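## Task

Take the glass tube lying on the shelved bench near the window and stand it upright, fully seated, in a free well of the rack near the door. Failure if any tube touches the floor, if any other tube is not fully seated in its rack at the end, or if a tube breaks. Glass breaks from a hard knock or a drop of more than a few centimetres, about one well's depth. The parked cart, pedal bin and stool may be moved. At the end the gripper must release the tube and the arm must move away. The robot must not tip over or finish leaning.

## Robot and tools

ROBOT. TidyBot++: a wheeled base 0.54 m long, 0.50 m wide and 0.38 m tall, driven by four casters. It carries one seven-joint arm with a two-finger parallel gripper. The shoulder sits 0.12 m ahead of the base centre and 0.68 m up. Arm segments: upper arm 0.42 m, forearm 0.31 m, hand 0.31 m from the wrist to the hand point. The arm starts folded with the hand pointing down. A downward-pointing hand reaches at most about 0.94 m above the floor, and only close to the base. There are two cameras: base_camera is fixed on the base; wrist_camera looks out along the hand.

FRAMES. Base frame: origin on the floor below the base centre, x forward, y left, z up. hand_pose is reported in this frame. It is the point between the finger pads; its z axis runs out along the fingers and its y axis is the direction the fingers close along. The odometry frame is the base frame as it was when the scene began. base_odometry counts wheel turns only, so slipping shows up as travel, and it drifts a few centimetres and some degrees over many moves. Heading is in radians, positive to the left, from -3.142 to 3.142. base_tilt is in degrees; forward and right are positive.

execute_actions(actions, cameras). actions holds zero or one action; an empty list only returns the state and images. An action may have:
- base: exactly one relative move from where the base now is. translate_m metres, forward positive, -2 to 2. strafe_m metres sideways, left positive, -2 to 2. rotate_rad radians turning on the spot, counter-clockwise seen from above positive, -6.3 to 6.3. Any move that would need more than 8.667 s is refused.
- joints: absolute targets by name. joint_1_rad to joint_7_rad in radians; gripper_pos as a number. Ranges: joint_2_rad -2.249 to 2.249; joint_4_rad -2.579 to 2.579; joint_6_rad -2.099 to 2.099; joints 1, 3, 5 and 7 have no limit but take the shorter way round, so send steps under half a turn. gripper_pos 0 (open, pad gap about 85 mm) to 1 (closed, squeezing about 96-120 N per finger); gap is roughly 85 x (1 - gripper_pos) mm.
- speeds: optional caps for this action only: translate_m and strafe_m 0.05-0.5 m/s, rotate_rad 0.1-1.57 rad/s (the maximum is the default).
Base and joint motions start together. An unknown key or out-of-range value refuses the whole call. No action may run over 15 s. cameras: a list of base_camera, wrist_camera or all; omitted or null gives all, [] gives none.

Joint meanings: joint_1_rad swings the whole arm about the vertical, positive clockwise from above (opposite to rotate_rad). joint_2_rad shoulder, joint_4_rad elbow, joint_6_rad wrist bend. joint_3_rad and joint_5_rad twist the upper arm and forearm. joint_7_rad rolls the hand; with the hand down, positive is counter-clockwise from above, and at 1.57 the fingers open toward the robot's left and right. With joint_1_rad 0, joint_3_rad 3.14 and joint_5_rad 0 the arm stays in the vertical x-z plane; segment angles from vertical (positive leaning forward) are then upper arm = joint_2_rad, forearm = joint_2_rad - joint_4_rad, hand = that minus joint_6_rad. The hand point's forward offset from the shoulder is the sum of length x sin(angle), its height above the shoulder the sum of length x cos(angle).

wait(seconds): 0 to 10 s with no new command; returns the same as an empty execute_actions. zoom_image(camera, region): enlarges [x0, y0, x1, y1] pixels (at most 504 x 504) of the latest full image of base_camera or wrist_camera. read_manual(section): only licence texts; moves nothing. finished_scene(scene): ends scene 1 or 2 for good and reports success; the goal must already hold and keep holding.

RESULTS. base_status and joint_status tell how each commanded motion ended: done; off_target (came to rest away from the target, may still push); contact_stop or time_out (target dropped, holding in place); not_followed with a joint command not followed line and a cause, when a self-collision check withheld the arm targets (the gripper still moves, and withheld targets may be retried later). A blocked base may say done while short of its goal. For gripper_pos 1, done means empty fingers; off_target means something is held. motor_effort gives percent of maximum, with the peak of the last action in brackets. on_its_own lists motions not commanded in this call. Other warning lines: ARM HIT (arm struck the base or itself), MOTOR HOT, OVER-TEMPERATURE FAULT and limit_stop_at_motor_heat (resend the target), and torque faults, which freeze the arm and gripper for 10 s and skip the rest of the call. If a stop is reported, the later calls in that reply are not executed.

ACCURACY. Friction and unmodelled load leave joints a little off target, and the arm sags when holding something; correct by sending last command plus (wanted minus read). While holding, never send a joint its reading. hand_pose can be off by a centimetre or two; trust the images. Closed fingertips reach about 20 mm beyond the hand point.

AVOID. Dropping tubes or letting one hit the floor; knocking tubes or rack; pressing hard into anything; driving while the arm is caught on something high (tipping); horizontal shoves on a raised hand; driving the arm into objects (torque faults). Lower the tube gently into the well before opening, then lift away.

Each tool is called after ">>>" by a JSON object that holds its "api" and its "payload", one argument or row to a line.

## Session

>>> {"api": "execute_actions", "payload": {
  "actions": []
}}

Scene clock: 0.00 s.
base_odometry: x=+0.000 y=+0.000 heading=+0.000 (m, m, rad; odometry frame)
base_tilt: forward=-0.2 right=+0.0 (deg)
base_status: not commanded
joint_positions: joint_1_rad=+0.024 joint_2_rad=-0.376 joint_3_rad=+3.173 joint_4_rad=-2.517 joint_5_rad=-0.047 joint_6_rad=-0.922 joint_7_rad=+1.521 gripper_pos=+0.000
joint_status: not commanded
motor_effort: joint_1_rad=-1 joint_2_rad=-2 joint_3_rad=+1 joint_4_rad=+17 joint_5_rad=-1 joint_6_rad=+1 joint_7_rad=+0 (%)
hand_pose: x=+0.2545 y=+0.0070 z=+0.5936 quat_wxyz=(-0.025, +0.997, -0.065, +0.039) (m; base frame)
pictures: base_camera, wrist_camera
Images, in order (width x height): base_camera 644x364, wrist_camera 644x476.

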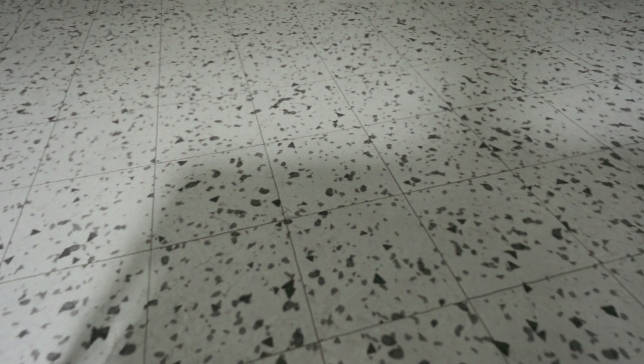

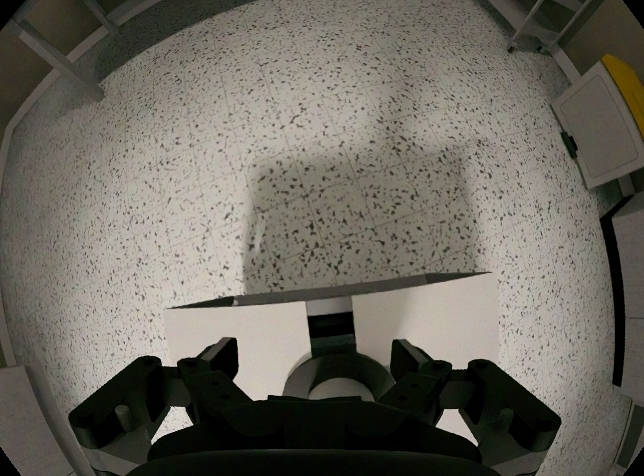

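>>> {"api": "execute_actions", "payload": {
  "actions": [
    {"joints":{"joint_6_rad":0.3}}
  ],
  "cameras": ["wrist_camera"]
}}

>>> {"api": "execute_actions", "payload": {
  "actions": [
    {"base":{"rotate_rad":2.1}}
  ],
  "cameras": ["wrist_camera"]
}}

>>> {"api": "execute_actions", "payload": {
  "actions": [
    {"base":{"rotate_rad":2.1}}
  ],
  "cameras": ["wrist_camera"]
}}

Scene clock: 6.23 s.
base_odometry: x=+0.000 y=+0.000 heading=+0.000 (m, m, rad; odometry frame)
base_tilt: forward=-0.3 right=+0.1 (deg)
base_status: not commanded
joint_positions: joint_1_rad=+0.024 joint_2_rad=-0.376 joint_3_rad=+3.173 joint_4_rad=-2.516 joint_5_rad=-0.047 joint_6_rad=+0.282 joint_7_rad=+1.521 gripper_pos=+0.000
joint_status: all done
motor_effort: joint_1_rad=+0(1) joint_2_rad=-6(6) joint_3_rad=+1(1) joint_4_rad=+21(21) joint_5_rad=+0(0) joint_6_rad=+8(8) joint_7_rad=-1(1) (%)
hand_pose: x=+0.5275 y=-0.0258 z=+0.8157 quat_wxyz=(-0.012, +0.798, -0.067, +0.598) (m; base frame)
pictures: wrist_camera
camera_calibration (this result's frames):
wrist_camera: T_world_to_cam=[[-0.108542, -0.989459, -0.0958655, 0.111055], [-0.248992, 0.120421, -0.96099, 0.980135], [0.962404, -0.0804383, -0.259438, -0.166714], [0, 0, 0, 1]] pos_world=[0.416546, -0.0215552, 0.909294]
Images, in order (width x height): wrist_camera 644x476.

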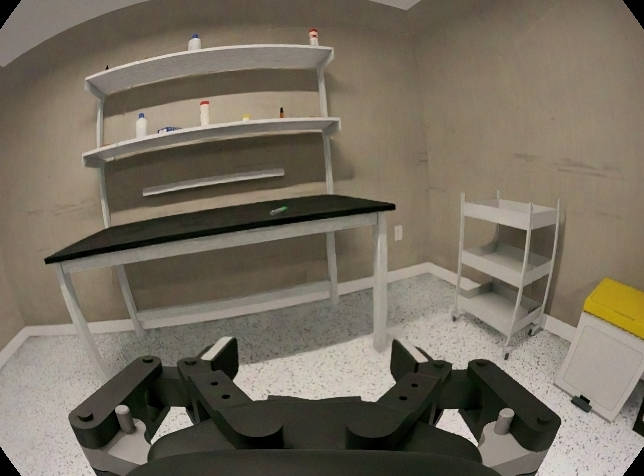

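Scene clock: 8.87 s.
base_odometry: x=+0.000 y=+0.000 heading=+2.099 (m, m, rad; odometry frame)
base_tilt: forward=-0.2 right=+0.0 (deg)
base_status: done
joint_positions: joint_1_rad=+0.024 joint_2_rad=-0.376 joint_3_rad=+3.173 joint_4_rad=-2.516 joint_5_rad=-0.047 joint_6_rad=+0.282 joint_7_rad=+1.521 gripper_pos=+0.000
joint_status: not commanded
motor_effort: joint_1_rad=-1(1) joint_2_rad=-6(7) joint_3_rad=+1(2) joint_4_rad=+21(21) joint_5_rad=+0(0) joint_6_rad=+8(8) joint_7_rad=+1(1) (%)
hand_pose: x=+0.5275 y=-0.0258 z=+0.8157 quat_wxyz=(-0.012, +0.798, -0.067, +0.598) (m; base frame)
pictures: wrist_camera
camera_calibration (this result's frames):
wrist_camera: T_world_to_cam=[[-0.108542, -0.989459, -0.0958653, 0.111055], [-0.248992, 0.120421, -0.96099, 0.980135], [0.962404, -0.0804383, -0.259438, -0.166714], [0, 0, 0, 1]] pos_world=[0.416546, -0.0215552, 0.909294]
Images, in order (width x height): wrist_camera 644x476.

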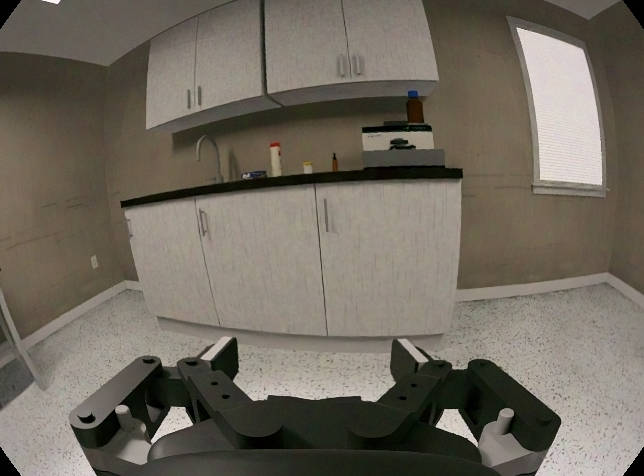

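Scene clock: 11.50 s.
base_odometry: x=+0.000 y=+0.000 heading=-2.084 (m, m, rad; odometry frame)
base_tilt: forward=-0.2 right=+0.1 (deg)
base_status: done
joint_positions: joint_1_rad=+0.024 joint_2_rad=-0.376 joint_3_rad=+3.173 joint_4_rad=-2.516 joint_5_rad=-0.047 joint_6_rad=+0.282 joint_7_rad=+1.521 gripper_pos=+0.000
joint_status: not commanded
motor_effort: joint_1_rad=+0(1) joint_2_rad=-6(7) joint_3_rad=+1(1) joint_4_rad=+22(21) joint_5_rad=+1(0) joint_6_rad=+8(8) joint_7_rad=+0(0) (%)
hand_pose: x=+0.5275 y=-0.0258 z=+0.8157 quat_wxyz=(-0.012, +0.798, -0.067, +0.598) (m; base frame)
pictures: wrist_camera
camera_calibration (this result's frames):
wrist_camera: T_world_to_cam=[[-0.108544, -0.989458, -0.0958652, 0.111055], [-0.248991, 0.120421, -0.96099, 0.980135], [0.962404, -0.08044, -0.259438, -0.166715], [0, 0, 0, 1]] pos_world=[0.416546, -0.0215557, 0.909294]
Images, in order (width x height): wrist_camera 644x476.

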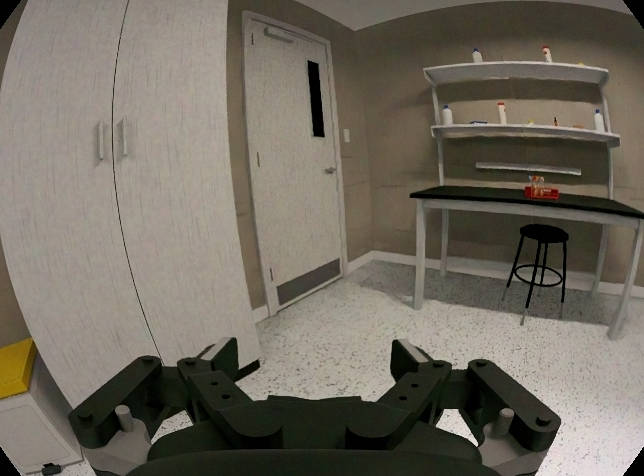

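>>> {"api": "execute_actions", "payload": {
  "actions": [
    {"base":{"rotate_rad":2.084}}
  ],
  "cameras": []
}}

>>> {"api": "execute_actions", "payload": {
  "actions": [
    {"base":{"translate_m":0.75},"joints":{"joint_1_rad":0,"joint_2_rad":0.1,"joint_3_rad":3.14,"joint_4_rad":-1.5,"joint_5_rad":0,"joint_6_rad":-0.9}}
  ]
}}

Scene clock: 19.30 s.
base_odometry: x=+0.000 y=+0.000 heading=-0.001 (m, m, rad; odometry frame)
base_tilt: forward=-0.1 right=+0.1 (deg)
base_status: done
joint_positions: joint_1_rad=+0.024 joint_2_rad=-0.376 joint_3_rad=+3.173 joint_4_rad=-2.516 joint_5_rad=-0.047 joint_6_rad=+0.282 joint_7_rad=+1.521 gripper_pos=+0.000
joint_status: not commanded
motor_effort: joint_1_rad=-1(1) joint_2_rad=-6(7) joint_3_rad=+1(1) joint_4_rad=+21(21) joint_5_rad=+0(0) joint_6_rad=+8(8) joint_7_rad=+0(1) (%)
hand_pose: x=+0.5275 y=-0.0258 z=+0.8157 quat_wxyz=(-0.012, +0.798, -0.067, +0.598) (m; base frame)
pictures: none
No camera images: the call's "cameras" was empty. Leave "cameras" out to get every camera's image.

Scene clock: 22.17 s.
base_odometry: x=+0.750 y=+0.000 heading=+0.000 (m, m, rad; odometry frame)
base_tilt: forward=-0.1 right=+0.1 (deg)
base_status: done
joint_positions: joint_1_rad=+0.014 joint_2_rad=+0.101 joint_3_rad=+3.160 joint_4_rad=-1.514 joint_5_rad=-0.025 joint_6_rad=-0.862 joint_7_rad=+1.521 gripper_pos=+0.000
joint_status: all done
motor_effort: joint_1_rad=+0(0) joint_2_rad=-24(26) joint_3_rad=+0(2) joint_4_rad=+22(23) joint_5_rad=+0(1) joint_6_rad=+6(9) joint_7_rad=+0(1) (%)
hand_pose: x=+0.6677 y=-0.0103 z=+0.8413 quat_wxyz=(-0.014, +0.944, -0.043, +0.326) (m; base frame)
pictures: base_camera, wrist_camera
camera_calibration (this result's frames):
wrist_camera: T_world_to_cam=[[-0.0848543, -0.995512, -0.0419107, 0.0827959], [-0.766953, 0.0921084, -0.635059, 1.10917], [0.636069, -0.0217439, -0.771326, 0.355389], [0, 0, 0, 1]] pos_world=[0.631656, -0.0120123, 0.98198]
Images, in order (width x height): base_camera 644x364, wrist_camera 644x476.

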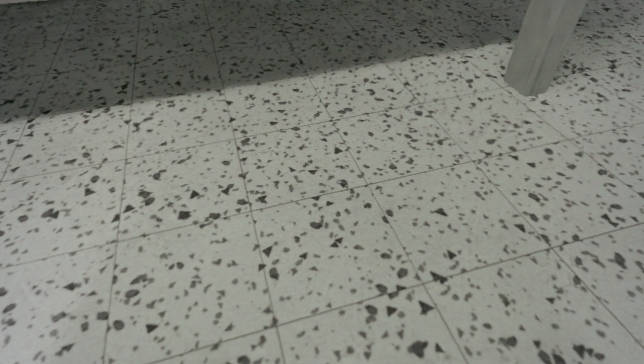

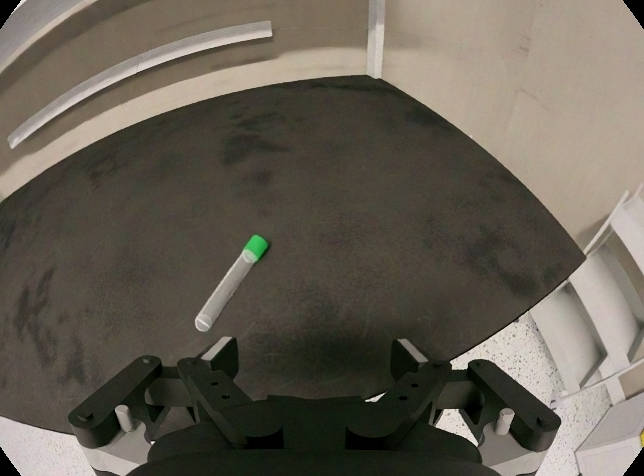

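>>> {"api": "execute_actions", "payload": {
  "actions": [
    {"base":{"strafe_m":0.45}}
  ],
  "cameras": []
}}

>>> {"api": "execute_actions", "payload": {
  "actions": [
    {"base":{"rotate_rad":-0.54}}
  ],
  "cameras": []
}}

>>> {"api": "execute_actions", "payload": {
  "actions": [
    {"base":{"translate_m":0.1},"joints":{"joint_2_rad":0.3,"joint_4_rad":-1.3,"joint_6_rad":-1.54,"joint_7_rad":1.57}}
  ],
  "cameras": ["wrist_camera"]
}}

Scene clock: 39.20 s.
base_odometry: x=+0.750 y=+0.451 heading=+0.000 (m, m, rad; odometry frame)
base_tilt: forward=-0.2 right=+0.0 (deg)
base_status: done
joint_positions: joint_1_rad=+0.002 joint_2_rad=+0.101 joint_3_rad=+3.149 joint_4_rad=-1.514 joint_5_rad=-0.022 joint_6_rad=-0.863 joint_7_rad=+1.521 gripper_pos=+0.000
joint_status: not commanded
motor_effort: joint_1_rad=+0(3) joint_2_rad=-24(24) joint_3_rad=+0(2) joint_4_rad=+22(22) joint_5_rad=+0(1) joint_6_rad=+6(5) joint_7_rad=+0(0) (%)
hand_pose: x=+0.6674 y=+0.0013 z=+0.8412 quat_wxyz=(-0.016, +0.945, -0.032, +0.325) (m; base frame)
pictures: none
No camera images: the call's "cameras" was empty. Leave "cameras" out to get every camera's image.

Scene clock: 40.83 s.
base_odometry: x=+0.750 y=+0.450 heading=-0.540 (m, m, rad; odometry frame)
base_tilt: forward=-0.2 right=+0.1 (deg)
base_status: done
joint_positions: joint_1_rad=+0.007 joint_2_rad=+0.102 joint_3_rad=+3.147 joint_4_rad=-1.514 joint_5_rad=-0.020 joint_6_rad=-0.863 joint_7_rad=+1.521 gripper_pos=+0.000
joint_status: not commanded
motor_effort: joint_1_rad=-1(4) joint_2_rad=-24(27) joint_3_rad=+1(2) joint_4_rad=+22(23) joint_5_rad=+0(1) joint_6_rad=+6(6) joint_7_rad=+0(0) (%)
hand_pose: x=+0.6674 y=-0.0009 z=+0.8412 quat_wxyz=(-0.015, +0.945, -0.033, +0.325) (m; base frame)
pictures: none
No camera images: the call's "cameras" was empty. Leave "cameras" out to get every camera's image.

Scene clock: 42.13 s.
base_odometry: x=+0.836 y=+0.399 heading=-0.541 (m, m, rad; odometry frame)
base_tilt: forward=-0.2 right=+0.1 (deg)
base_status: done
joint_positions: joint_1_rad=+0.007 joint_2_rad=+0.292 joint_3_rad=+3.147 joint_4_rad=-1.302 joint_5_rad=-0.020 joint_6_rad=-1.506 joint_7_rad=+1.528 gripper_pos=+0.000
joint_status: all done
motor_effort: joint_1_rad=-1(3) joint_2_rad=-27(31) joint_3_rad=+0(2) joint_4_rad=+19(22) joint_5_rad=+0(2) joint_6_rad=+0(7) joint_7_rad=-1(0) (%)
hand_pose: x=+0.5672 y=+0.0022 z=+0.7663 quat_wxyz=(-0.009, +0.999, -0.028, +0.020) (m; base frame)
pictures: wrist_camera
camera_calibration (this result's frames):
wrist_camera: T_world_to_cam=[[-0.0573354, -0.99835, -0.00309025, 0.0382494], [-0.996131, 0.0574139, -0.0665278, 0.677729], [0.0665955, -0.000736106, -0.99778, 0.858175], [0, 0, 0, 1]] pos_world=[0.62015, -0.0000931241, 0.901476]
Images, in order (width x height): wrist_camera 644x476.

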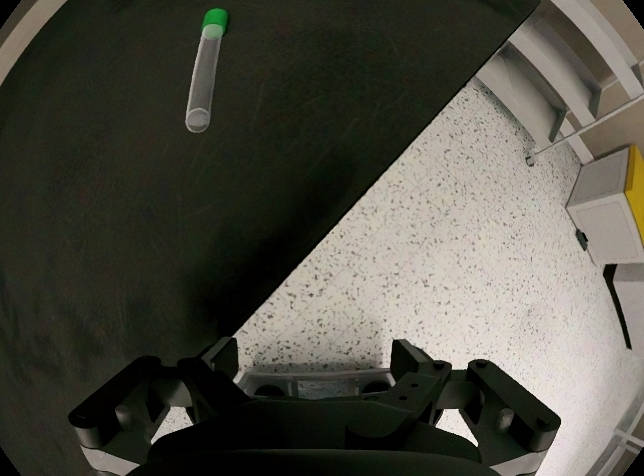

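>>> {"api": "execute_actions", "payload": {
  "actions": [
    {"joints":{"joint_2_rad":0.3,"joint_4_rad":-1.1,"joint_6_rad":-1.74}}
  ],
  "cameras": []
}}

>>> {"api": "execute_actions", "payload": {
  "actions": [
    {"base":{"strafe_m":0.075}}
  ],
  "cameras": []
}}

>>> {"api": "execute_actions", "payload": {
  "actions": [
    {"base":{"translate_m":0.22},"joints":{"gripper_pos":0.4}}
  ],
  "cameras": ["wrist_camera"]
}}

Scene clock: 52.80 s.
base_odometry: x=+0.836 y=+0.399 heading=-0.541 (m, m, rad; odometry frame)
base_tilt: forward=-0.2 right=+0.1 (deg)
base_status: not commanded
joint_positions: joint_1_rad=+0.007 joint_2_rad=+0.294 joint_3_rad=+3.147 joint_4_rad=-1.113 joint_5_rad=-0.020 joint_6_rad=-1.703 joint_7_rad=+1.528 gripper_pos=+0.000
joint_status: all done
motor_effort: joint_1_rad=-1(1) joint_2_rad=-28(29) joint_3_rad=+1(0) joint_4_rad=+19(20) joint_5_rad=+0(0) joint_6_rad=+0(0) joint_7_rad=+0(0) (%)
hand_pose: x=+0.5609 y=+0.0023 z=+0.8246 quat_wxyz=(-0.009, +1.000, -0.026, +0.015) (m; base frame)
pictures: none
No camera images: the call's "cameras" was empty. Leave "cameras" out to get every camera's image.

Scene clock: 53.93 s.
base_odometry: x=+0.875 y=+0.463 heading=-0.541 (m, m, rad; odometry frame)
base_tilt: forward=-0.2 right=+0.0 (deg)
base_status: done
joint_positions: joint_1_rad=-0.003 joint_2_rad=+0.294 joint_3_rad=+3.146 joint_4_rad=-1.113 joint_5_rad=-0.019 joint_6_rad=-1.704 joint_7_rad=+1.528 gripper_pos=+0.000
joint_status: not commanded
motor_effort: joint_1_rad=+0(4) joint_2_rad=-28(28) joint_3_rad=+0(2) joint_4_rad=+18(19) joint_5_rad=+0(1) joint_6_rad=+1(0) joint_7_rad=-1(1) (%)
hand_pose: x=+0.5608 y=+0.0069 z=+0.8247 quat_wxyz=(-0.009, +1.000, -0.020, +0.015) (m; base frame)
pictures: none
No camera images: the call's "cameras" was empty. Leave "cameras" out to get every camera's image.

Scene clock: 55.63 s.
base_odometry: x=+1.064 y=+0.350 heading=-0.540 (m, m, rad; odometry frame)
base_tilt: forward=-0.2 right=+0.0 (deg)
base_status: done
joint_positions: joint_1_rad=-0.003 joint_2_rad=+0.305 joint_3_rad=+3.146 joint_4_rad=-1.112 joint_5_rad=-0.019 joint_6_rad=-1.706 joint_7_rad=+1.528 gripper_pos=+0.400
joint_status: all done
motor_effort: joint_1_rad=+0(2) joint_2_rad=-28(31) joint_3_rad=+0(0) joint_4_rad=+18(20) joint_5_rad=+0(1) joint_6_rad=+1(1) joint_7_rad=+0(0) (%)
hand_pose: x=+0.5618 y=+0.0069 z=+0.8202 quat_wxyz=(-0.009, +1.000, -0.020, +0.009) (m; base frame)
pictures: wrist_camera
camera_calibration (this result's frames):
wrist_camera: T_world_to_cam=[[-0.0426399, -0.99909, -0.00137519, 0.0331059], [-0.998081, 0.0426586, -0.0448781, 0.659056], [0.0448959, -0.000541046, -0.998992, 0.925555], [0, 0, 0, 1]] pos_world=[0.617649, 0.00546212, 0.954245]
Images, in order (width x height): wrist_camera 644x476.

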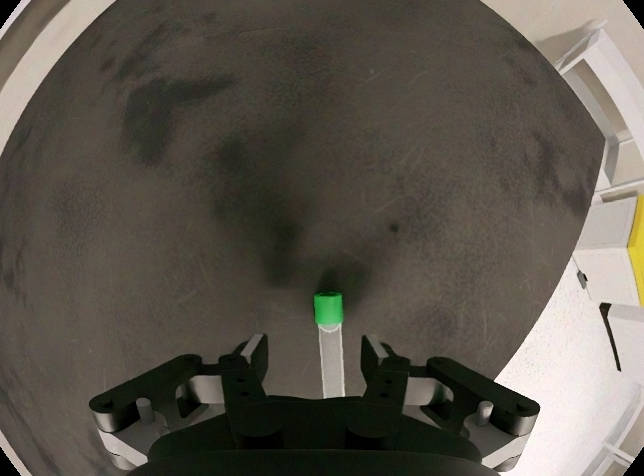

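>>> {"api": "execute_actions", "payload": {
  "actions": [
    {"joints":{"joint_2_rad":0.3,"joint_4_rad":-1.25,"joint_6_rad":-1.62}}
  ],
  "cameras": ["wrist_camera"]
}}

Scene clock: 61.77 s.
base_odometry: x=+1.064 y=+0.350 heading=-0.540 (m, m, rad; odometry frame)
base_tilt: forward=-0.2 right=+0.0 (deg)
base_status: not commanded
joint_positions: joint_1_rad=-0.003 joint_2_rad=+0.304 joint_3_rad=+3.146 joint_4_rad=-1.239 joint_5_rad=-0.019 joint_6_rad=-1.657 joint_7_rad=+1.528 gripper_pos=+0.400
joint_status: all done
motor_effort: joint_1_rad=+0(0) joint_2_rad=-28(28) joint_3_rad=+0(0) joint_4_rad=+18(19) joint_5_rad=+0(0) joint_6_rad=+0(1) joint_7_rad=+0(0) (%)
hand_pose: x=+0.5412 y=+0.0069 z=+0.7812 quat_wxyz=(-0.008, +0.999, -0.021, -0.029) (m; base frame)
pictures: wrist_camera
camera_calibration (this result's frames):
wrist_camera: T_world_to_cam=[[-0.0436599, -0.999045, 0.00178674, 0.0302605], [-0.998517, 0.0436949, 0.0324827, 0.576565], [-0.0325297, -0.000365897, -0.999471, 0.92978], [0, 0, 0, 1]] pos_world=[0.607277, 0.00537883, 0.910505]
Images, in order (width x height): wrist_camera 644x476.

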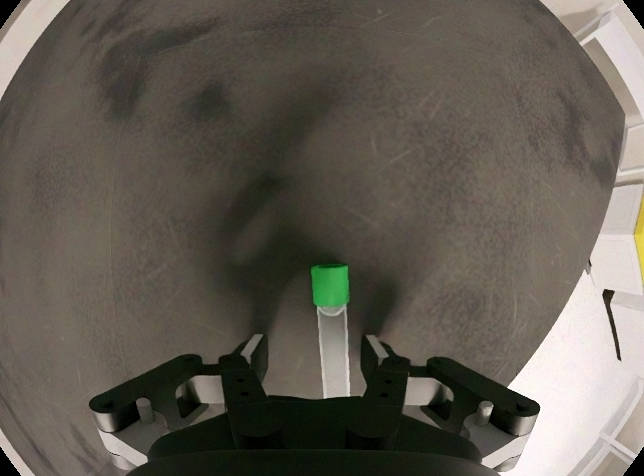

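>>> {"api": "execute_actions", "payload": {
  "actions": [
    {"joints":{"joint_4_rad":-1.30,"joint_6_rad":-1.52}}
  ],
  "cameras": ["wrist_camera"]
}}

Scene clock: 65.37 s.
base_odometry: x=+1.064 y=+0.350 heading=-0.540 (m, m, rad; odometry frame)
base_tilt: forward=-0.2 right=+0.0 (deg)
base_status: not commanded
joint_positions: joint_1_rad=-0.003 joint_2_rad=+0.289 joint_3_rad=+3.146 joint_4_rad=-1.273 joint_5_rad=-0.019 joint_6_rad=-1.560 joint_7_rad=+1.528 gripper_pos=+0.400
joint_status: all done
motor_effort: joint_1_rad=-1(0) joint_2_rad=-24(28) joint_3_rad=+0(0) joint_4_rad=+16(18) joint_5_rad=+0(1) joint_6_rad=+1(3) joint_7_rad=+0(0) (%)
hand_pose: x=+0.5593 y=+0.0067 z=+0.7768 quat_wxyz=(-0.009, +1.000, -0.022, +0.010) (m; base frame)
pictures: wrist_camera
camera_calibration (this result's frames):
wrist_camera: T_world_to_cam=[[-0.045435, -0.998967, -0.00119758, 0.0341887], [-0.99792, 0.0454422, -0.0457229, 0.65521], [0.0457301, -0.000882336, -0.998953, 0.881777], [0, 0, 0, 1]] pos_world=[0.615077, 0.00515716, 0.910853]
Images, in order (width x height): wrist_camera 644x476.

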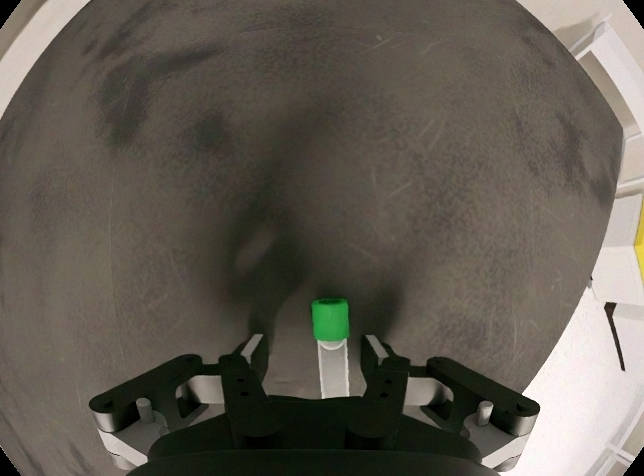

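>>> {"api": "execute_actions", "payload": {
  "actions": [
    {"joints":{"joint_4_rad":-1.27,"gripper_pos":1}}
  ],
  "cameras": ["wrist_camera"]
}}

>>> {"api": "execute_actions", "payload": {
  "actions": [
    {"joints":{"joint_2_rad":0.2,"joint_4_rad":-1.1}}
  ],
  "cameras": ["wrist_camera"]
}}

Scene clock: 68.20 s.
base_odometry: x=+1.064 y=+0.350 heading=-0.540 (m, m, rad; odometry frame)
base_tilt: forward=-0.2 right=+0.1 (deg)
base_status: not commanded
joint_positions: joint_1_rad=-0.003 joint_2_rad=+0.286 joint_3_rad=+3.146 joint_4_rad=-1.264 joint_5_rad=-0.014 joint_6_rad=-1.559 joint_7_rad=+1.528 gripper_pos=+0.870
joint_status: gripper_pos off_target (ended at +0.870, target +1.000); the others done
motor_effort: joint_1_rad=+0(1) joint_2_rad=-23(27) joint_3_rad=+0(1) joint_4_rad=+15(18) joint_5_rad=+0(2) joint_6_rad=+2(2) joint_7_rad=+0(0) (%)
hand_pose: x=+0.5622 y=+0.0051 z=+0.7809 quat_wxyz=(-0.006, +1.000, -0.022, +0.016) (m; base frame)
pictures: wrist_camera
camera_calibration (this result's frames):
wrist_camera: T_world_to_cam=[[-0.0456235, -0.998953, 0.00328312, 0.0293059], [-0.997222, 0.0453503, -0.0590862, 0.668402], [0.0588755, -0.00596972, -0.998247, 0.877855], [0, 0, 0, 1]] pos_world=[0.616198, 0.00420359, 0.915713]
Images, in order (width x height): wrist_camera 644x476.

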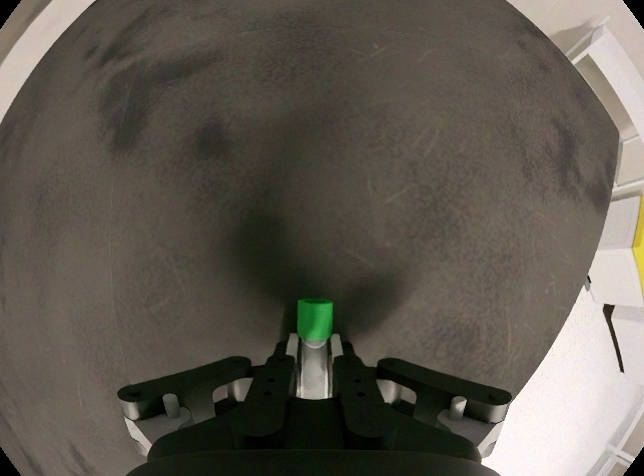

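Scene clock: 69.57 s.
base_odometry: x=+1.064 y=+0.350 heading=-0.540 (m, m, rad; odometry frame)
base_tilt: forward=-0.2 right=+0.1 (deg)
base_status: not commanded
joint_positions: joint_1_rad=-0.003 joint_2_rad=+0.197 joint_3_rad=+3.146 joint_4_rad=-1.108 joint_5_rad=-0.014 joint_6_rad=-1.557 joint_7_rad=+1.528 gripper_pos=+0.870
joint_status: all done
motor_effort: joint_1_rad=-1(0) joint_2_rad=-25(31) joint_3_rad=+0(1) joint_4_rad=+20(20) joint_5_rad=+0(1) joint_6_rad=+3(3) joint_7_rad=-1(1) (%)
hand_pose: x=+0.5907 y=+0.0050 z=+0.8780 quat_wxyz=(-0.009, +0.990, -0.021, +0.140) (m; base frame)
pictures: wrist_camera
camera_calibration (this result's frames):
wrist_camera: T_world_to_cam=[[-0.0448897, -0.99896, -0.0080201, 0.039738], [-0.952391, 0.0452177, -0.301506, 0.888862], [0.301555, -0.00589625, -0.953431, 0.790388], [0, 0, 0, 1]] pos_world=[0.609983, 0.00416468, 1.0219]
Images, in order (width x height): wrist_camera 644x476.

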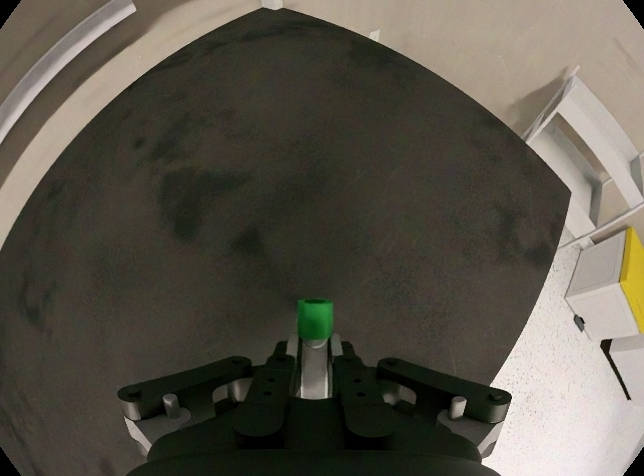

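>>> {"api": "execute_actions", "payload": {
  "actions": [
    {"base":{"translate_m":-0.45},"joints":{"joint_2_rad":-0.2,"joint_4_rad":-2.3,"joint_6_rad":0.5},"speeds":{"translate_m":0.3}}
  ],
  "cameras": []
}}

>>> {"api": "execute_actions", "payload": {
  "actions": [
    {"base":{"rotate_rad":-2.3},"speeds":{"rotate_rad":0.8}}
  ],
  "cameras": []
}}

>>> {"api": "execute_actions", "payload": {
  "actions": [
    {"base":{"translate_m":1.0}}
  ]
}}

Scene clock: 78.07 s.
base_odometry: x=+0.678 y=+0.582 heading=-0.540 (m, m, rad; odometry frame)
base_tilt: forward=-0.2 right=+0.1 (deg)
base_status: done
joint_positions: joint_1_rad=-0.002 joint_2_rad=-0.192 joint_3_rad=+3.146 joint_4_rad=-2.285 joint_5_rad=-0.013 joint_6_rad=+0.463 joint_7_rad=+1.528 gripper_pos=+0.870
joint_status: all done
motor_effort: joint_1_rad=+0(4) joint_2_rad=-13(28) joint_3_rad=+1(2) joint_4_rad=+22(24) joint_5_rad=+0(1) joint_6_rad=+9(9) joint_7_rad=+0(1) (%)
hand_pose: x=+0.6220 y=-0.0014 z=+0.9194 quat_wxyz=(-0.016, +0.727, -0.022, +0.686) (m; base frame)
pictures: none
No camera images: the call's "cameras" was empty. Leave "cameras" out to get every camera's image.

Scene clock: 81.77 s.
base_odometry: x=+0.678 y=+0.582 heading=-2.840 (m, m, rad; odometry frame)
base_tilt: forward=-0.2 right=+0.0 (deg)
base_status: done
joint_positions: joint_1_rad=-0.002 joint_2_rad=-0.192 joint_3_rad=+3.145 joint_4_rad=-2.285 joint_5_rad=-0.013 joint_6_rad=+0.463 joint_7_rad=+1.528 gripper_pos=+0.870
joint_status: not commanded
motor_effort: joint_1_rad=+0(2) joint_2_rad=-13(14) joint_3_rad=+1(3) joint_4_rad=+22(22) joint_5_rad=+0(1) joint_6_rad=+9(8) joint_7_rad=+0(0) (%)
hand_pose: x=+0.6220 y=-0.0013 z=+0.9194 quat_wxyz=(-0.016, +0.728, -0.022, +0.686) (m; base frame)
pictures: none
No camera images: the call's "cameras" was empty. Leave "cameras" out to get every camera's image.

Scene clock: 85.13 s.
base_odometry: x=-0.277 y=+0.286 heading=-2.841 (m, m, rad; odometry frame)
base_tilt: forward=-0.2 right=+0.0 (deg)
base_status: done
joint_positions: joint_1_rad=-0.002 joint_2_rad=-0.196 joint_3_rad=+3.145 joint_4_rad=-2.288 joint_5_rad=-0.013 joint_6_rad=+0.464 joint_7_rad=+1.528 gripper_pos=+0.870
joint_status: not commanded
motor_effort: joint_1_rad=-1(0) joint_2_rad=-13(16) joint_3_rad=+1(1) joint_4_rad=+22(23) joint_5_rad=+0(0) joint_6_rad=+9(9) joint_7_rad=+0(1) (%)
hand_pose: x=+0.6205 y=-0.0013 z=+0.9206 quat_wxyz=(-0.016, +0.726, -0.022, +0.687) (m; base frame)
pictures: base_camera, wrist_camera
camera_calibration (this result's frames):
wrist_camera: T_world_to_cam=[[-0.0271507, -0.998122, -0.0549103, 0.0672883], [-0.0292399, 0.0557, -0.998019, 0.99878], [0.999204, -0.0254913, -0.0306973, -0.460357], [0, 0, 0, 1]] pos_world=[0.491022, -0.000205342, 0.986365]
Images, in order (width x height): base_camera 644x364, wrist_camera 644x476.

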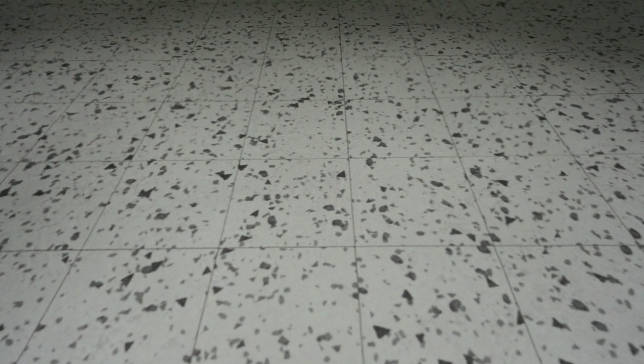

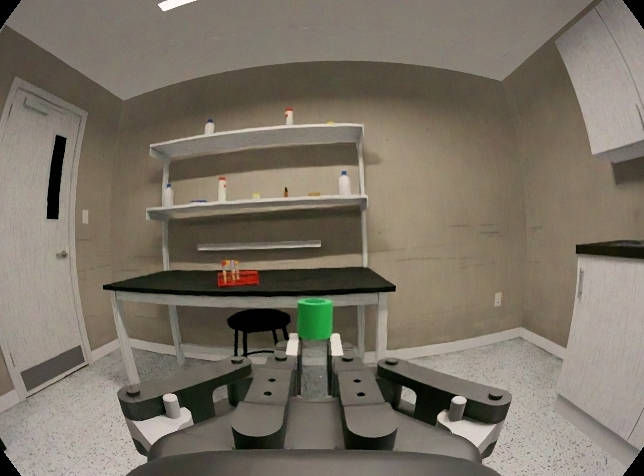

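>>> {"api": "execute_actions", "payload": {
  "actions": [
    {"base":{"strafe_m":0.35}}
  ],
  "cameras": []
}}

>>> {"api": "execute_actions", "payload": {
  "actions": [
    {"base":{"translate_m":0.55}}
  ]
}}

Scene clock: 89.87 s.
base_odometry: x=-0.174 y=-0.049 heading=-2.841 (m, m, rad; odometry frame)
base_tilt: forward=-0.2 right=+0.0 (deg)
base_status: done
joint_positions: joint_1_rad=-0.002 joint_2_rad=-0.196 joint_3_rad=+3.143 joint_4_rad=-2.288 joint_5_rad=-0.013 joint_6_rad=+0.464 joint_7_rad=+1.528 gripper_pos=+0.870
joint_status: not commanded
motor_effort: joint_1_rad=-1(2) joint_2_rad=-13(14) joint_3_rad=+1(2) joint_4_rad=+22(23) joint_5_rad=+0(1) joint_6_rad=+9(9) joint_7_rad=+0(0) (%)
hand_pose: x=+0.6204 y=-0.0004 z=+0.9205 quat_wxyz=(-0.017, +0.727, -0.022, +0.687) (m; base frame)
pictures: none
No camera images: the call's "cameras" was empty. Leave "cameras" out to get every camera's image.

Scene clock: 92.33 s.
base_odometry: x=-0.699 y=-0.212 heading=-2.841 (m, m, rad; odometry frame)
base_tilt: forward=-0.2 right=+0.0 (deg)
base_status: done
joint_positions: joint_1_rad=-0.002 joint_2_rad=-0.195 joint_3_rad=+3.143 joint_4_rad=-2.289 joint_5_rad=-0.013 joint_6_rad=+0.465 joint_7_rad=+1.528 gripper_pos=+0.870
joint_status: not commanded
motor_effort: joint_1_rad=+0(1) joint_2_rad=-13(15) joint_3_rad=+1(0) joint_4_rad=+22(23) joint_5_rad=+0(1) joint_6_rad=+9(9) joint_7_rad=+0(0) (%)
hand_pose: x=+0.6204 y=-0.0004 z=+0.9195 quat_wxyz=(-0.017, +0.727, -0.022, +0.686) (m; base frame)
pictures: base_camera, wrist_camera
camera_calibration (this result's frames):
wrist_camera: T_world_to_cam=[[-0.0257093, -0.998181, -0.0545396, 0.0668407], [-0.0310238, 0.055328, -0.997986, 0.998738], [0.999188, -0.0239655, -0.0323898, -0.458757], [0, 0, 0, 1]] pos_world=[0.491088, 0.000466509, 0.985513]
Images, in order (width x height): base_camera 644x364, wrist_camera 644x476.

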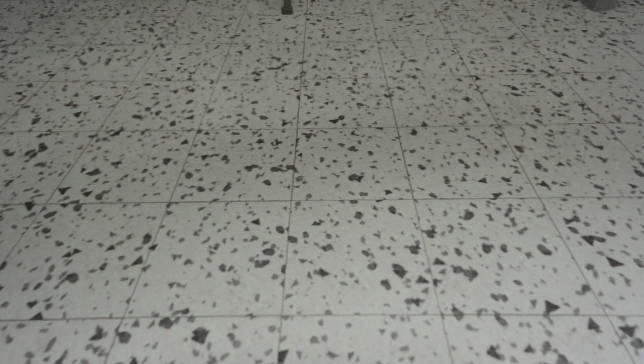

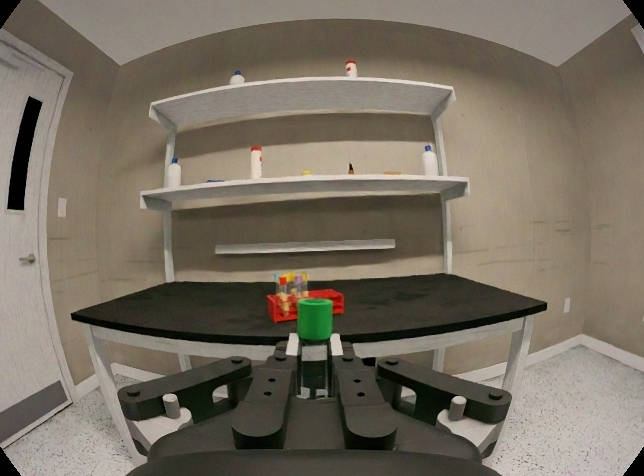

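>>> {"api": "execute_actions", "payload": {
  "actions": [
    {"base":{"translate_m":0.3},"joints":{"joint_4_rad":-2.1,"joint_6_rad":0.0},"speeds":{"translate_m":0.25}}
  ]
}}

Scene clock: 97.43 s.
base_odometry: x=-0.986 y=-0.301 heading=-2.840 (m, m, rad; odometry frame)
base_tilt: forward=-0.2 right=+0.1 (deg)
base_status: done
joint_positions: joint_1_rad=-0.002 joint_2_rad=-0.197 joint_3_rad=+3.143 joint_4_rad=-2.114 joint_5_rad=-0.013 joint_6_rad=+0.033 joint_7_rad=+1.528 gripper_pos=+0.870
joint_status: all done
motor_effort: joint_1_rad=+0(0) joint_2_rad=-14(17) joint_3_rad=+1(2) joint_4_rad=+23(23) joint_5_rad=+0(0) joint_6_rad=+8(8) joint_7_rad=+0(0) (%)
hand_pose: x=+0.6284 y=+0.0013 z=+0.8916 quat_wxyz=(-0.016, +0.809, -0.023, +0.588) (m; base frame)
pictures: base_camera, wrist_camera
camera_calibration (this result's frames):
wrist_camera: T_world_to_cam=[[-0.0338445, -0.998215, -0.0491982, 0.0675717], [-0.282335, 0.0567707, -0.957635, 1.09305], [0.958719, -0.0185203, -0.283752, -0.218079], [0, 0, 0, 1]] pos_world=[0.519971, 0.0013587, 0.988191]
Images, in order (width x height): base_camera 644x364, wrist_camera 644x476.

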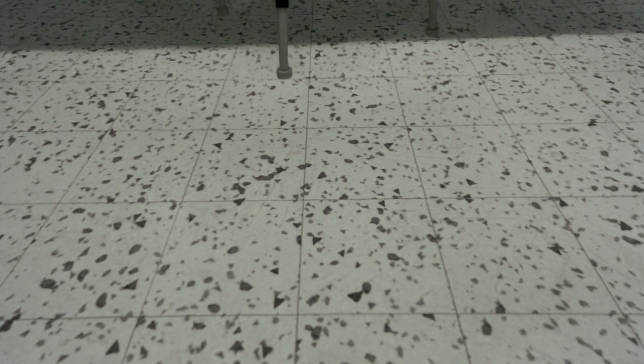

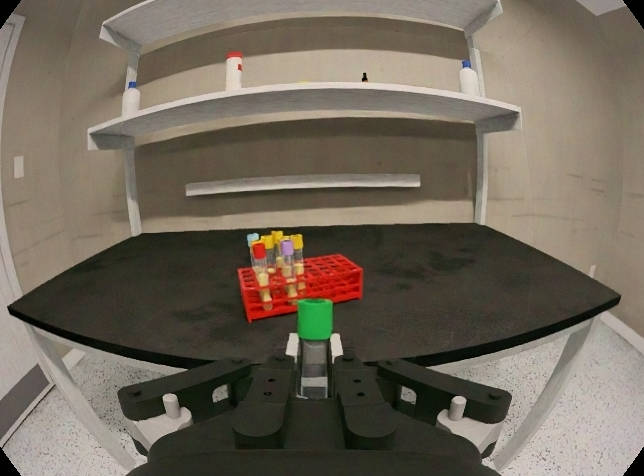

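>>> {"api": "execute_actions", "payload": {
  "actions": [
    {"base":{"strafe_m":-0.035},"joints":{"joint_6_rad":0.33}}
  ],
  "cameras": []
}}

>>> {"api": "execute_actions", "payload": {
  "actions": [
    {"base":{"translate_m":0.17},"speeds":{"translate_m":0.15}}
  ],
  "cameras": ["wrist_camera"]
}}

Scene clock: 103.67 s.
base_odometry: x=-0.996 y=-0.268 heading=-2.840 (m, m, rad; odometry frame)
base_tilt: forward=-0.2 right=+0.1 (deg)
base_status: done
joint_positions: joint_1_rad=-0.001 joint_2_rad=-0.200 joint_3_rad=+3.143 joint_4_rad=-2.101 joint_5_rad=-0.013 joint_6_rad=+0.310 joint_7_rad=+1.528 gripper_pos=+0.870
joint_status: all done
motor_effort: joint_1_rad=+0(1) joint_2_rad=-15(16) joint_3_rad=+1(3) joint_4_rad=+23(25) joint_5_rad=+0(0) joint_6_rad=+9(11) joint_7_rad=+0(1) (%)
hand_pose: x=+0.6441 y=-0.0003 z=+0.9860 quat_wxyz=(-0.018, +0.714, -0.021, +0.700) (m; base frame)
pictures: none
No camera images: the call's "cameras" was empty. Leave "cameras" out to get every camera's image.

Scene clock: 105.47 s.
base_odometry: x=-1.159 y=-0.318 heading=-2.840 (m, m, rad; odometry frame)
base_tilt: forward=-0.2 right=+0.0 (deg)
base_status: done
joint_positions: joint_1_rad=-0.001 joint_2_rad=-0.198 joint_3_rad=+3.143 joint_4_rad=-2.101 joint_5_rad=-0.013 joint_6_rad=+0.310 joint_7_rad=+1.528 gripper_pos=+0.870
joint_status: not commanded
motor_effort: joint_1_rad=+0(0) joint_2_rad=-14(17) joint_3_rad=+1(2) joint_4_rad=+24(25) joint_5_rad=+0(0) joint_6_rad=+9(9) joint_7_rad=+0(1) (%)
hand_pose: x=+0.6447 y=-0.0003 z=+0.9851 quat_wxyz=(-0.018, +0.714, -0.021, +0.699) (m; base frame)
pictures: wrist_camera
camera_calibration (this result's frames):
wrist_camera: T_world_to_cam=[[-0.0227279, -0.998157, -0.0562622, 0.0709285], [0.00525163, 0.0561568, -0.998408, 1.04194], [0.999728, -0.0229872, 0.00396563, -0.517036], [0, 0, 0, 1]] pos_world=[0.513035, 0.000400502, 1.04632]
Images, in order (width x height): wrist_camera 644x476.

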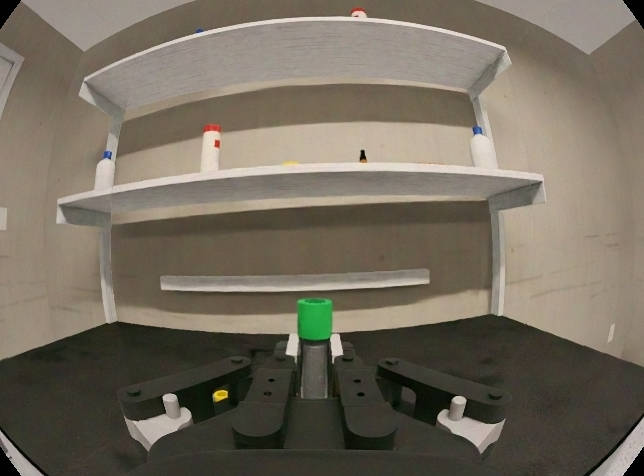

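>>> {"api": "execute_actions", "payload": {
  "actions": [
    {"joints":{"joint_7_rad":0.0}}
  ],
  "cameras": []
}}

>>> {"api": "execute_actions", "payload": {
  "actions": [
    {"joints":{"joint_7_rad":-1.6}}
  ],
  "cameras": ["wrist_camera"]
}}

Scene clock: 111.97 s.
base_odometry: x=-1.159 y=-0.318 heading=-2.840 (m, m, rad; odometry frame)
base_tilt: forward=-0.2 right=+0.1 (deg)
base_status: not commanded
joint_positions: joint_1_rad=-0.001 joint_2_rad=-0.198 joint_3_rad=+3.143 joint_4_rad=-2.101 joint_5_rad=-0.013 joint_6_rad=+0.310 joint_7_rad=+0.018 gripper_pos=+0.870
joint_status: all done
motor_effort: joint_1_rad=+0(1) joint_2_rad=-14(14) joint_3_rad=+1(1) joint_4_rad=+23(23) joint_5_rad=+0(0) joint_6_rad=+8(8) joint_7_rad=+0(1) (%)
hand_pose: x=+0.6447 y=-0.0003 z=+0.9851 quat_wxyz=(-0.492, +0.506, -0.505, +0.497) (m; base frame)
pictures: none
No camera images: the call's "cameras" was empty. Leave "cameras" out to get every camera's image.

Scene clock: 113.77 s.
base_odometry: x=-1.159 y=-0.318 heading=-2.840 (m, m, rad; odometry frame)
base_tilt: forward=-0.1 right=+0.1 (deg)
base_status: not commanded
joint_positions: joint_1_rad=-0.001 joint_2_rad=-0.198 joint_3_rad=+3.143 joint_4_rad=-2.101 joint_5_rad=-0.013 joint_6_rad=+0.310 joint_7_rad=-1.582 gripper_pos=+0.870
joint_status: all done
motor_effort: joint_1_rad=+1(0) joint_2_rad=-14(14) joint_3_rad=+1(1) joint_4_rad=+24(23) joint_5_rad=+0(0) joint_6_rad=+9(9) joint_7_rad=+1(0) (%)
hand_pose: x=+0.6447 y=-0.0003 z=+0.9851 quat_wxyz=(-0.699, -0.010, -0.715, -0.007) (m; base frame)
pictures: wrist_camera
camera_calibration (this result's frames):
wrist_camera: T_world_to_cam=[[-0.0118069, 0.999593, 0.0259704, -0.0165262], [0.0485299, -0.0253688, 0.9985, -0.953038], [0.998752, 0.0130496, -0.0482107, -0.465], [0, 0, 0, 1]] pos_world=[0.510475, -0.00158992, 0.929619]
Images, in order (width x height): wrist_camera 644x476.

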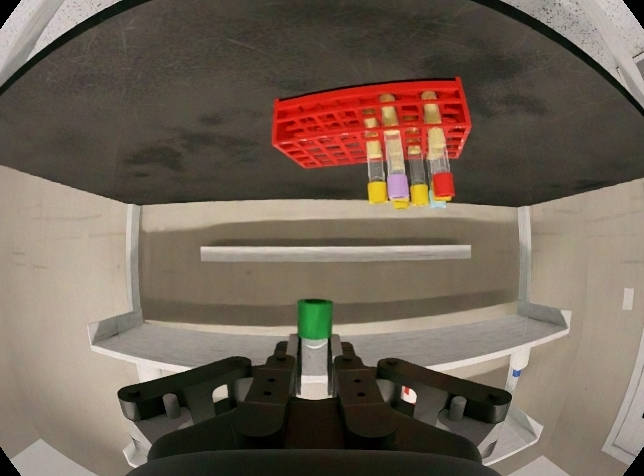

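>>> {"api": "zoom_image", "payload": {
  "camera": "wrist_camera",
  "region": [250,60,490,220]
}}

Region (250, 60, 490, 220) of wrist_camera's 644x476 image, scaled by 2.100.

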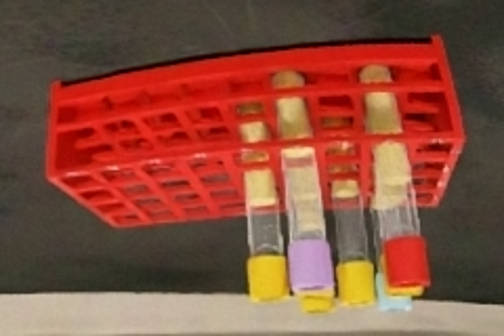

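>>> {"api": "execute_actions", "payload": {
  "actions": [
    {"joints":{"joint_7_rad":0.0}}
  ],
  "cameras": []
}}

>>> {"api": "execute_actions", "payload": {
  "actions": [
    {"base":{"translate_m":0.145},"joints":{"joint_7_rad":1.55},"speeds":{"translate_m":0.1}}
  ],
  "cameras": []
}}

>>> {"api": "execute_actions", "payload": {
  "actions": [
    {"joints":{"joint_4_rad":-2.27,"joint_6_rad":0.50}}
  ]
}}

Scene clock: 127.37 s.
base_odometry: x=-1.159 y=-0.318 heading=-2.840 (m, m, rad; odometry frame)
base_tilt: forward=-0.2 right=+0.1 (deg)
base_status: not commanded
joint_positions: joint_1_rad=-0.001 joint_2_rad=-0.198 joint_3_rad=+3.143 joint_4_rad=-2.101 joint_5_rad=-0.013 joint_6_rad=+0.310 joint_7_rad=-0.018 gripper_pos=+0.870
joint_status: all done
motor_effort: joint_1_rad=+1(1) joint_2_rad=-14(15) joint_3_rad=+1(1) joint_4_rad=+23(24) joint_5_rad=+0(0) joint_6_rad=+9(9) joint_7_rad=+0(0) (%)
hand_pose: x=+0.6447 y=-0.0003 z=+0.9851 quat_wxyz=(-0.501, +0.496, -0.514, +0.488) (m; base frame)
pictures: none
No camera images: the call's "cameras" was empty. Leave "cameras" out to get every camera's image.

Scene clock: 129.37 s.
base_odometry: x=-1.297 y=-0.361 heading=-2.840 (m, m, rad; odometry frame)
base_tilt: forward=-0.2 right=+0.1 (deg)
base_status: done
joint_positions: joint_1_rad=-0.001 joint_2_rad=-0.198 joint_3_rad=+3.143 joint_4_rad=-2.101 joint_5_rad=-0.013 joint_6_rad=+0.310 joint_7_rad=+1.532 gripper_pos=+0.870
joint_status: all done
motor_effort: joint_1_rad=+1(2) joint_2_rad=-14(16) joint_3_rad=+1(1) joint_4_rad=+23(24) joint_5_rad=+0(0) joint_6_rad=+9(9) joint_7_rad=+0(0) (%)
hand_pose: x=+0.6447 y=-0.0003 z=+0.9850 quat_wxyz=(-0.016, +0.715, -0.020, +0.699) (m; base frame)
pictures: none
No camera images: the call's "cameras" was empty. Leave "cameras" out to get every camera's image.

Scene clock: 130.50 s.
base_odometry: x=-1.297 y=-0.361 heading=-2.840 (m, m, rad; odometry frame)
base_tilt: forward=-0.1 right=+0.1 (deg)
base_status: not commanded
joint_positions: joint_1_rad=-0.001 joint_2_rad=-0.198 joint_3_rad=+3.143 joint_4_rad=-2.261 joint_5_rad=-0.013 joint_6_rad=+0.461 joint_7_rad=+1.532 gripper_pos=+0.870
joint_status: all done
motor_effort: joint_1_rad=-1(0) joint_2_rad=-14(14) joint_3_rad=+1(0) joint_4_rad=+22(24) joint_5_rad=+0(0) joint_6_rad=+9(9) joint_7_rad=+0(0) (%)
hand_pose: x=+0.6245 y=-0.0008 z=+0.9361 quat_wxyz=(-0.015, +0.718, -0.020, +0.696) (m; base frame)
pictures: base_camera, wrist_camera
camera_calibration (this result's frames):
wrist_camera: T_world_to_cam=[[-0.0249378, -0.998351, -0.0517056, 0.0642914], [-0.00409744, 0.0518233, -0.998648, 0.999237], [0.999681, -0.0246922, -0.00538304, -0.487933], [0, 0, 0, 1]] pos_world=[0.493475, 0.000353444, 0.998584]
Images, in order (width x height): base_camera 644x364, wrist_camera 644x476.

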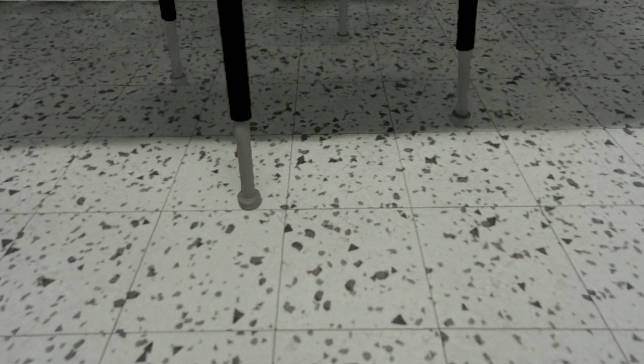

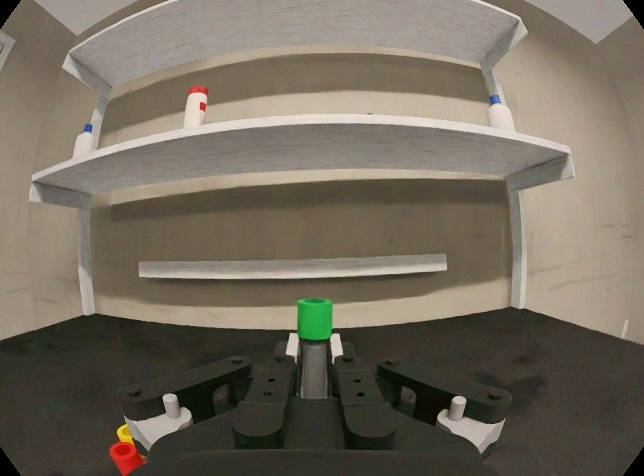

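>>> {"api": "execute_actions", "payload": {
  "actions": [
    {"base":{"strafe_m":-0.024},"speeds":{"strafe_m":0.05}}
  ],
  "cameras": []
}}

>>> {"api": "execute_actions", "payload": {
  "actions": [
    {"base":{"translate_m":0.035},"speeds":{"translate_m":0.05}}
  ],
  "cameras": []
}}

>>> {"api": "execute_actions", "payload": {
  "actions": [
    {"joints":{"joint_4_rad":-2.40,"joint_6_rad":0.63}}
  ],
  "cameras": ["wrist_camera"]
}}

Scene clock: 136.47 s.
base_odometry: x=-1.305 y=-0.338 heading=-2.840 (m, m, rad; odometry frame)
base_tilt: forward=-0.2 right=+0.0 (deg)
base_status: done
joint_positions: joint_1_rad=-0.001 joint_2_rad=-0.198 joint_3_rad=+3.143 joint_4_rad=-2.261 joint_5_rad=-0.013 joint_6_rad=+0.462 joint_7_rad=+1.532 gripper_pos=+0.870
joint_status: not commanded
motor_effort: joint_1_rad=+0(2) joint_2_rad=-13(15) joint_3_rad=+1(4) joint_4_rad=+22(22) joint_5_rad=+0(1) joint_6_rad=+9(9) joint_7_rad=-1(1) (%)
hand_pose: x=+0.6245 y=-0.0007 z=+0.9362 quat_wxyz=(-0.015, +0.718, -0.020, +0.696) (m; base frame)
pictures: none
No camera images: the call's "cameras" was empty. Leave "cameras" out to get every camera's image.

Scene clock: 137.63 s.
base_odometry: x=-1.338 y=-0.348 heading=-2.840 (m, m, rad; odometry frame)
base_tilt: forward=-0.2 right=+0.1 (deg)
base_status: done
joint_positions: joint_1_rad=-0.001 joint_2_rad=-0.199 joint_3_rad=+3.143 joint_4_rad=-2.261 joint_5_rad=-0.013 joint_6_rad=+0.462 joint_7_rad=+1.532 gripper_pos=+0.870
joint_status: not commanded
motor_effort: joint_1_rad=-1(1) joint_2_rad=-13(16) joint_3_rad=+1(2) joint_4_rad=+22(23) joint_5_rad=+0(0) joint_6_rad=+9(9) joint_7_rad=+0(0) (%)
hand_pose: x=+0.6243 y=-0.0007 z=+0.9368 quat_wxyz=(-0.015, +0.717, -0.020, +0.697) (m; base frame)
pictures: none
No camera images: the call's "cameras" was empty. Leave "cameras" out to get every camera's image.

Scene clock: 138.63 s.
base_odometry: x=-1.338 y=-0.348 heading=-2.840 (m, m, rad; odometry frame)
base_tilt: forward=-0.2 right=+0.0 (deg)
base_status: not commanded
joint_positions: joint_1_rad=-0.001 joint_2_rad=-0.199 joint_3_rad=+3.143 joint_4_rad=-2.391 joint_5_rad=-0.013 joint_6_rad=+0.591 joint_7_rad=+1.532 gripper_pos=+0.870
joint_status: all done
motor_effort: joint_1_rad=+0(0) joint_2_rad=-12(13) joint_3_rad=+1(1) joint_4_rad=+21(23) joint_5_rad=+0(0) joint_6_rad=+9(9) joint_7_rad=+0(0) (%)
hand_pose: x=+0.6027 y=-0.0012 z=+0.9016 quat_wxyz=(-0.015, +0.718, -0.021, +0.696) (m; base frame)
pictures: wrist_camera
camera_calibration (this result's frames):
wrist_camera: T_world_to_cam=[[-0.0261555, -0.998367, -0.0507927, 0.0615455], [-0.00372399, 0.0509071, -0.998696, 0.964535], [0.999651, -0.0259322, -0.00504941, -0.466555], [0, 0, 0, 1]] pos_world=[0.471594, 0.000244483, 0.964048]
Images, in order (width x height): wrist_camera 644x476.

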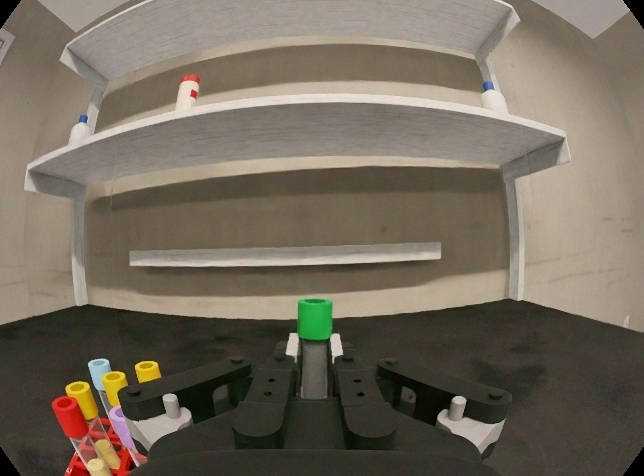

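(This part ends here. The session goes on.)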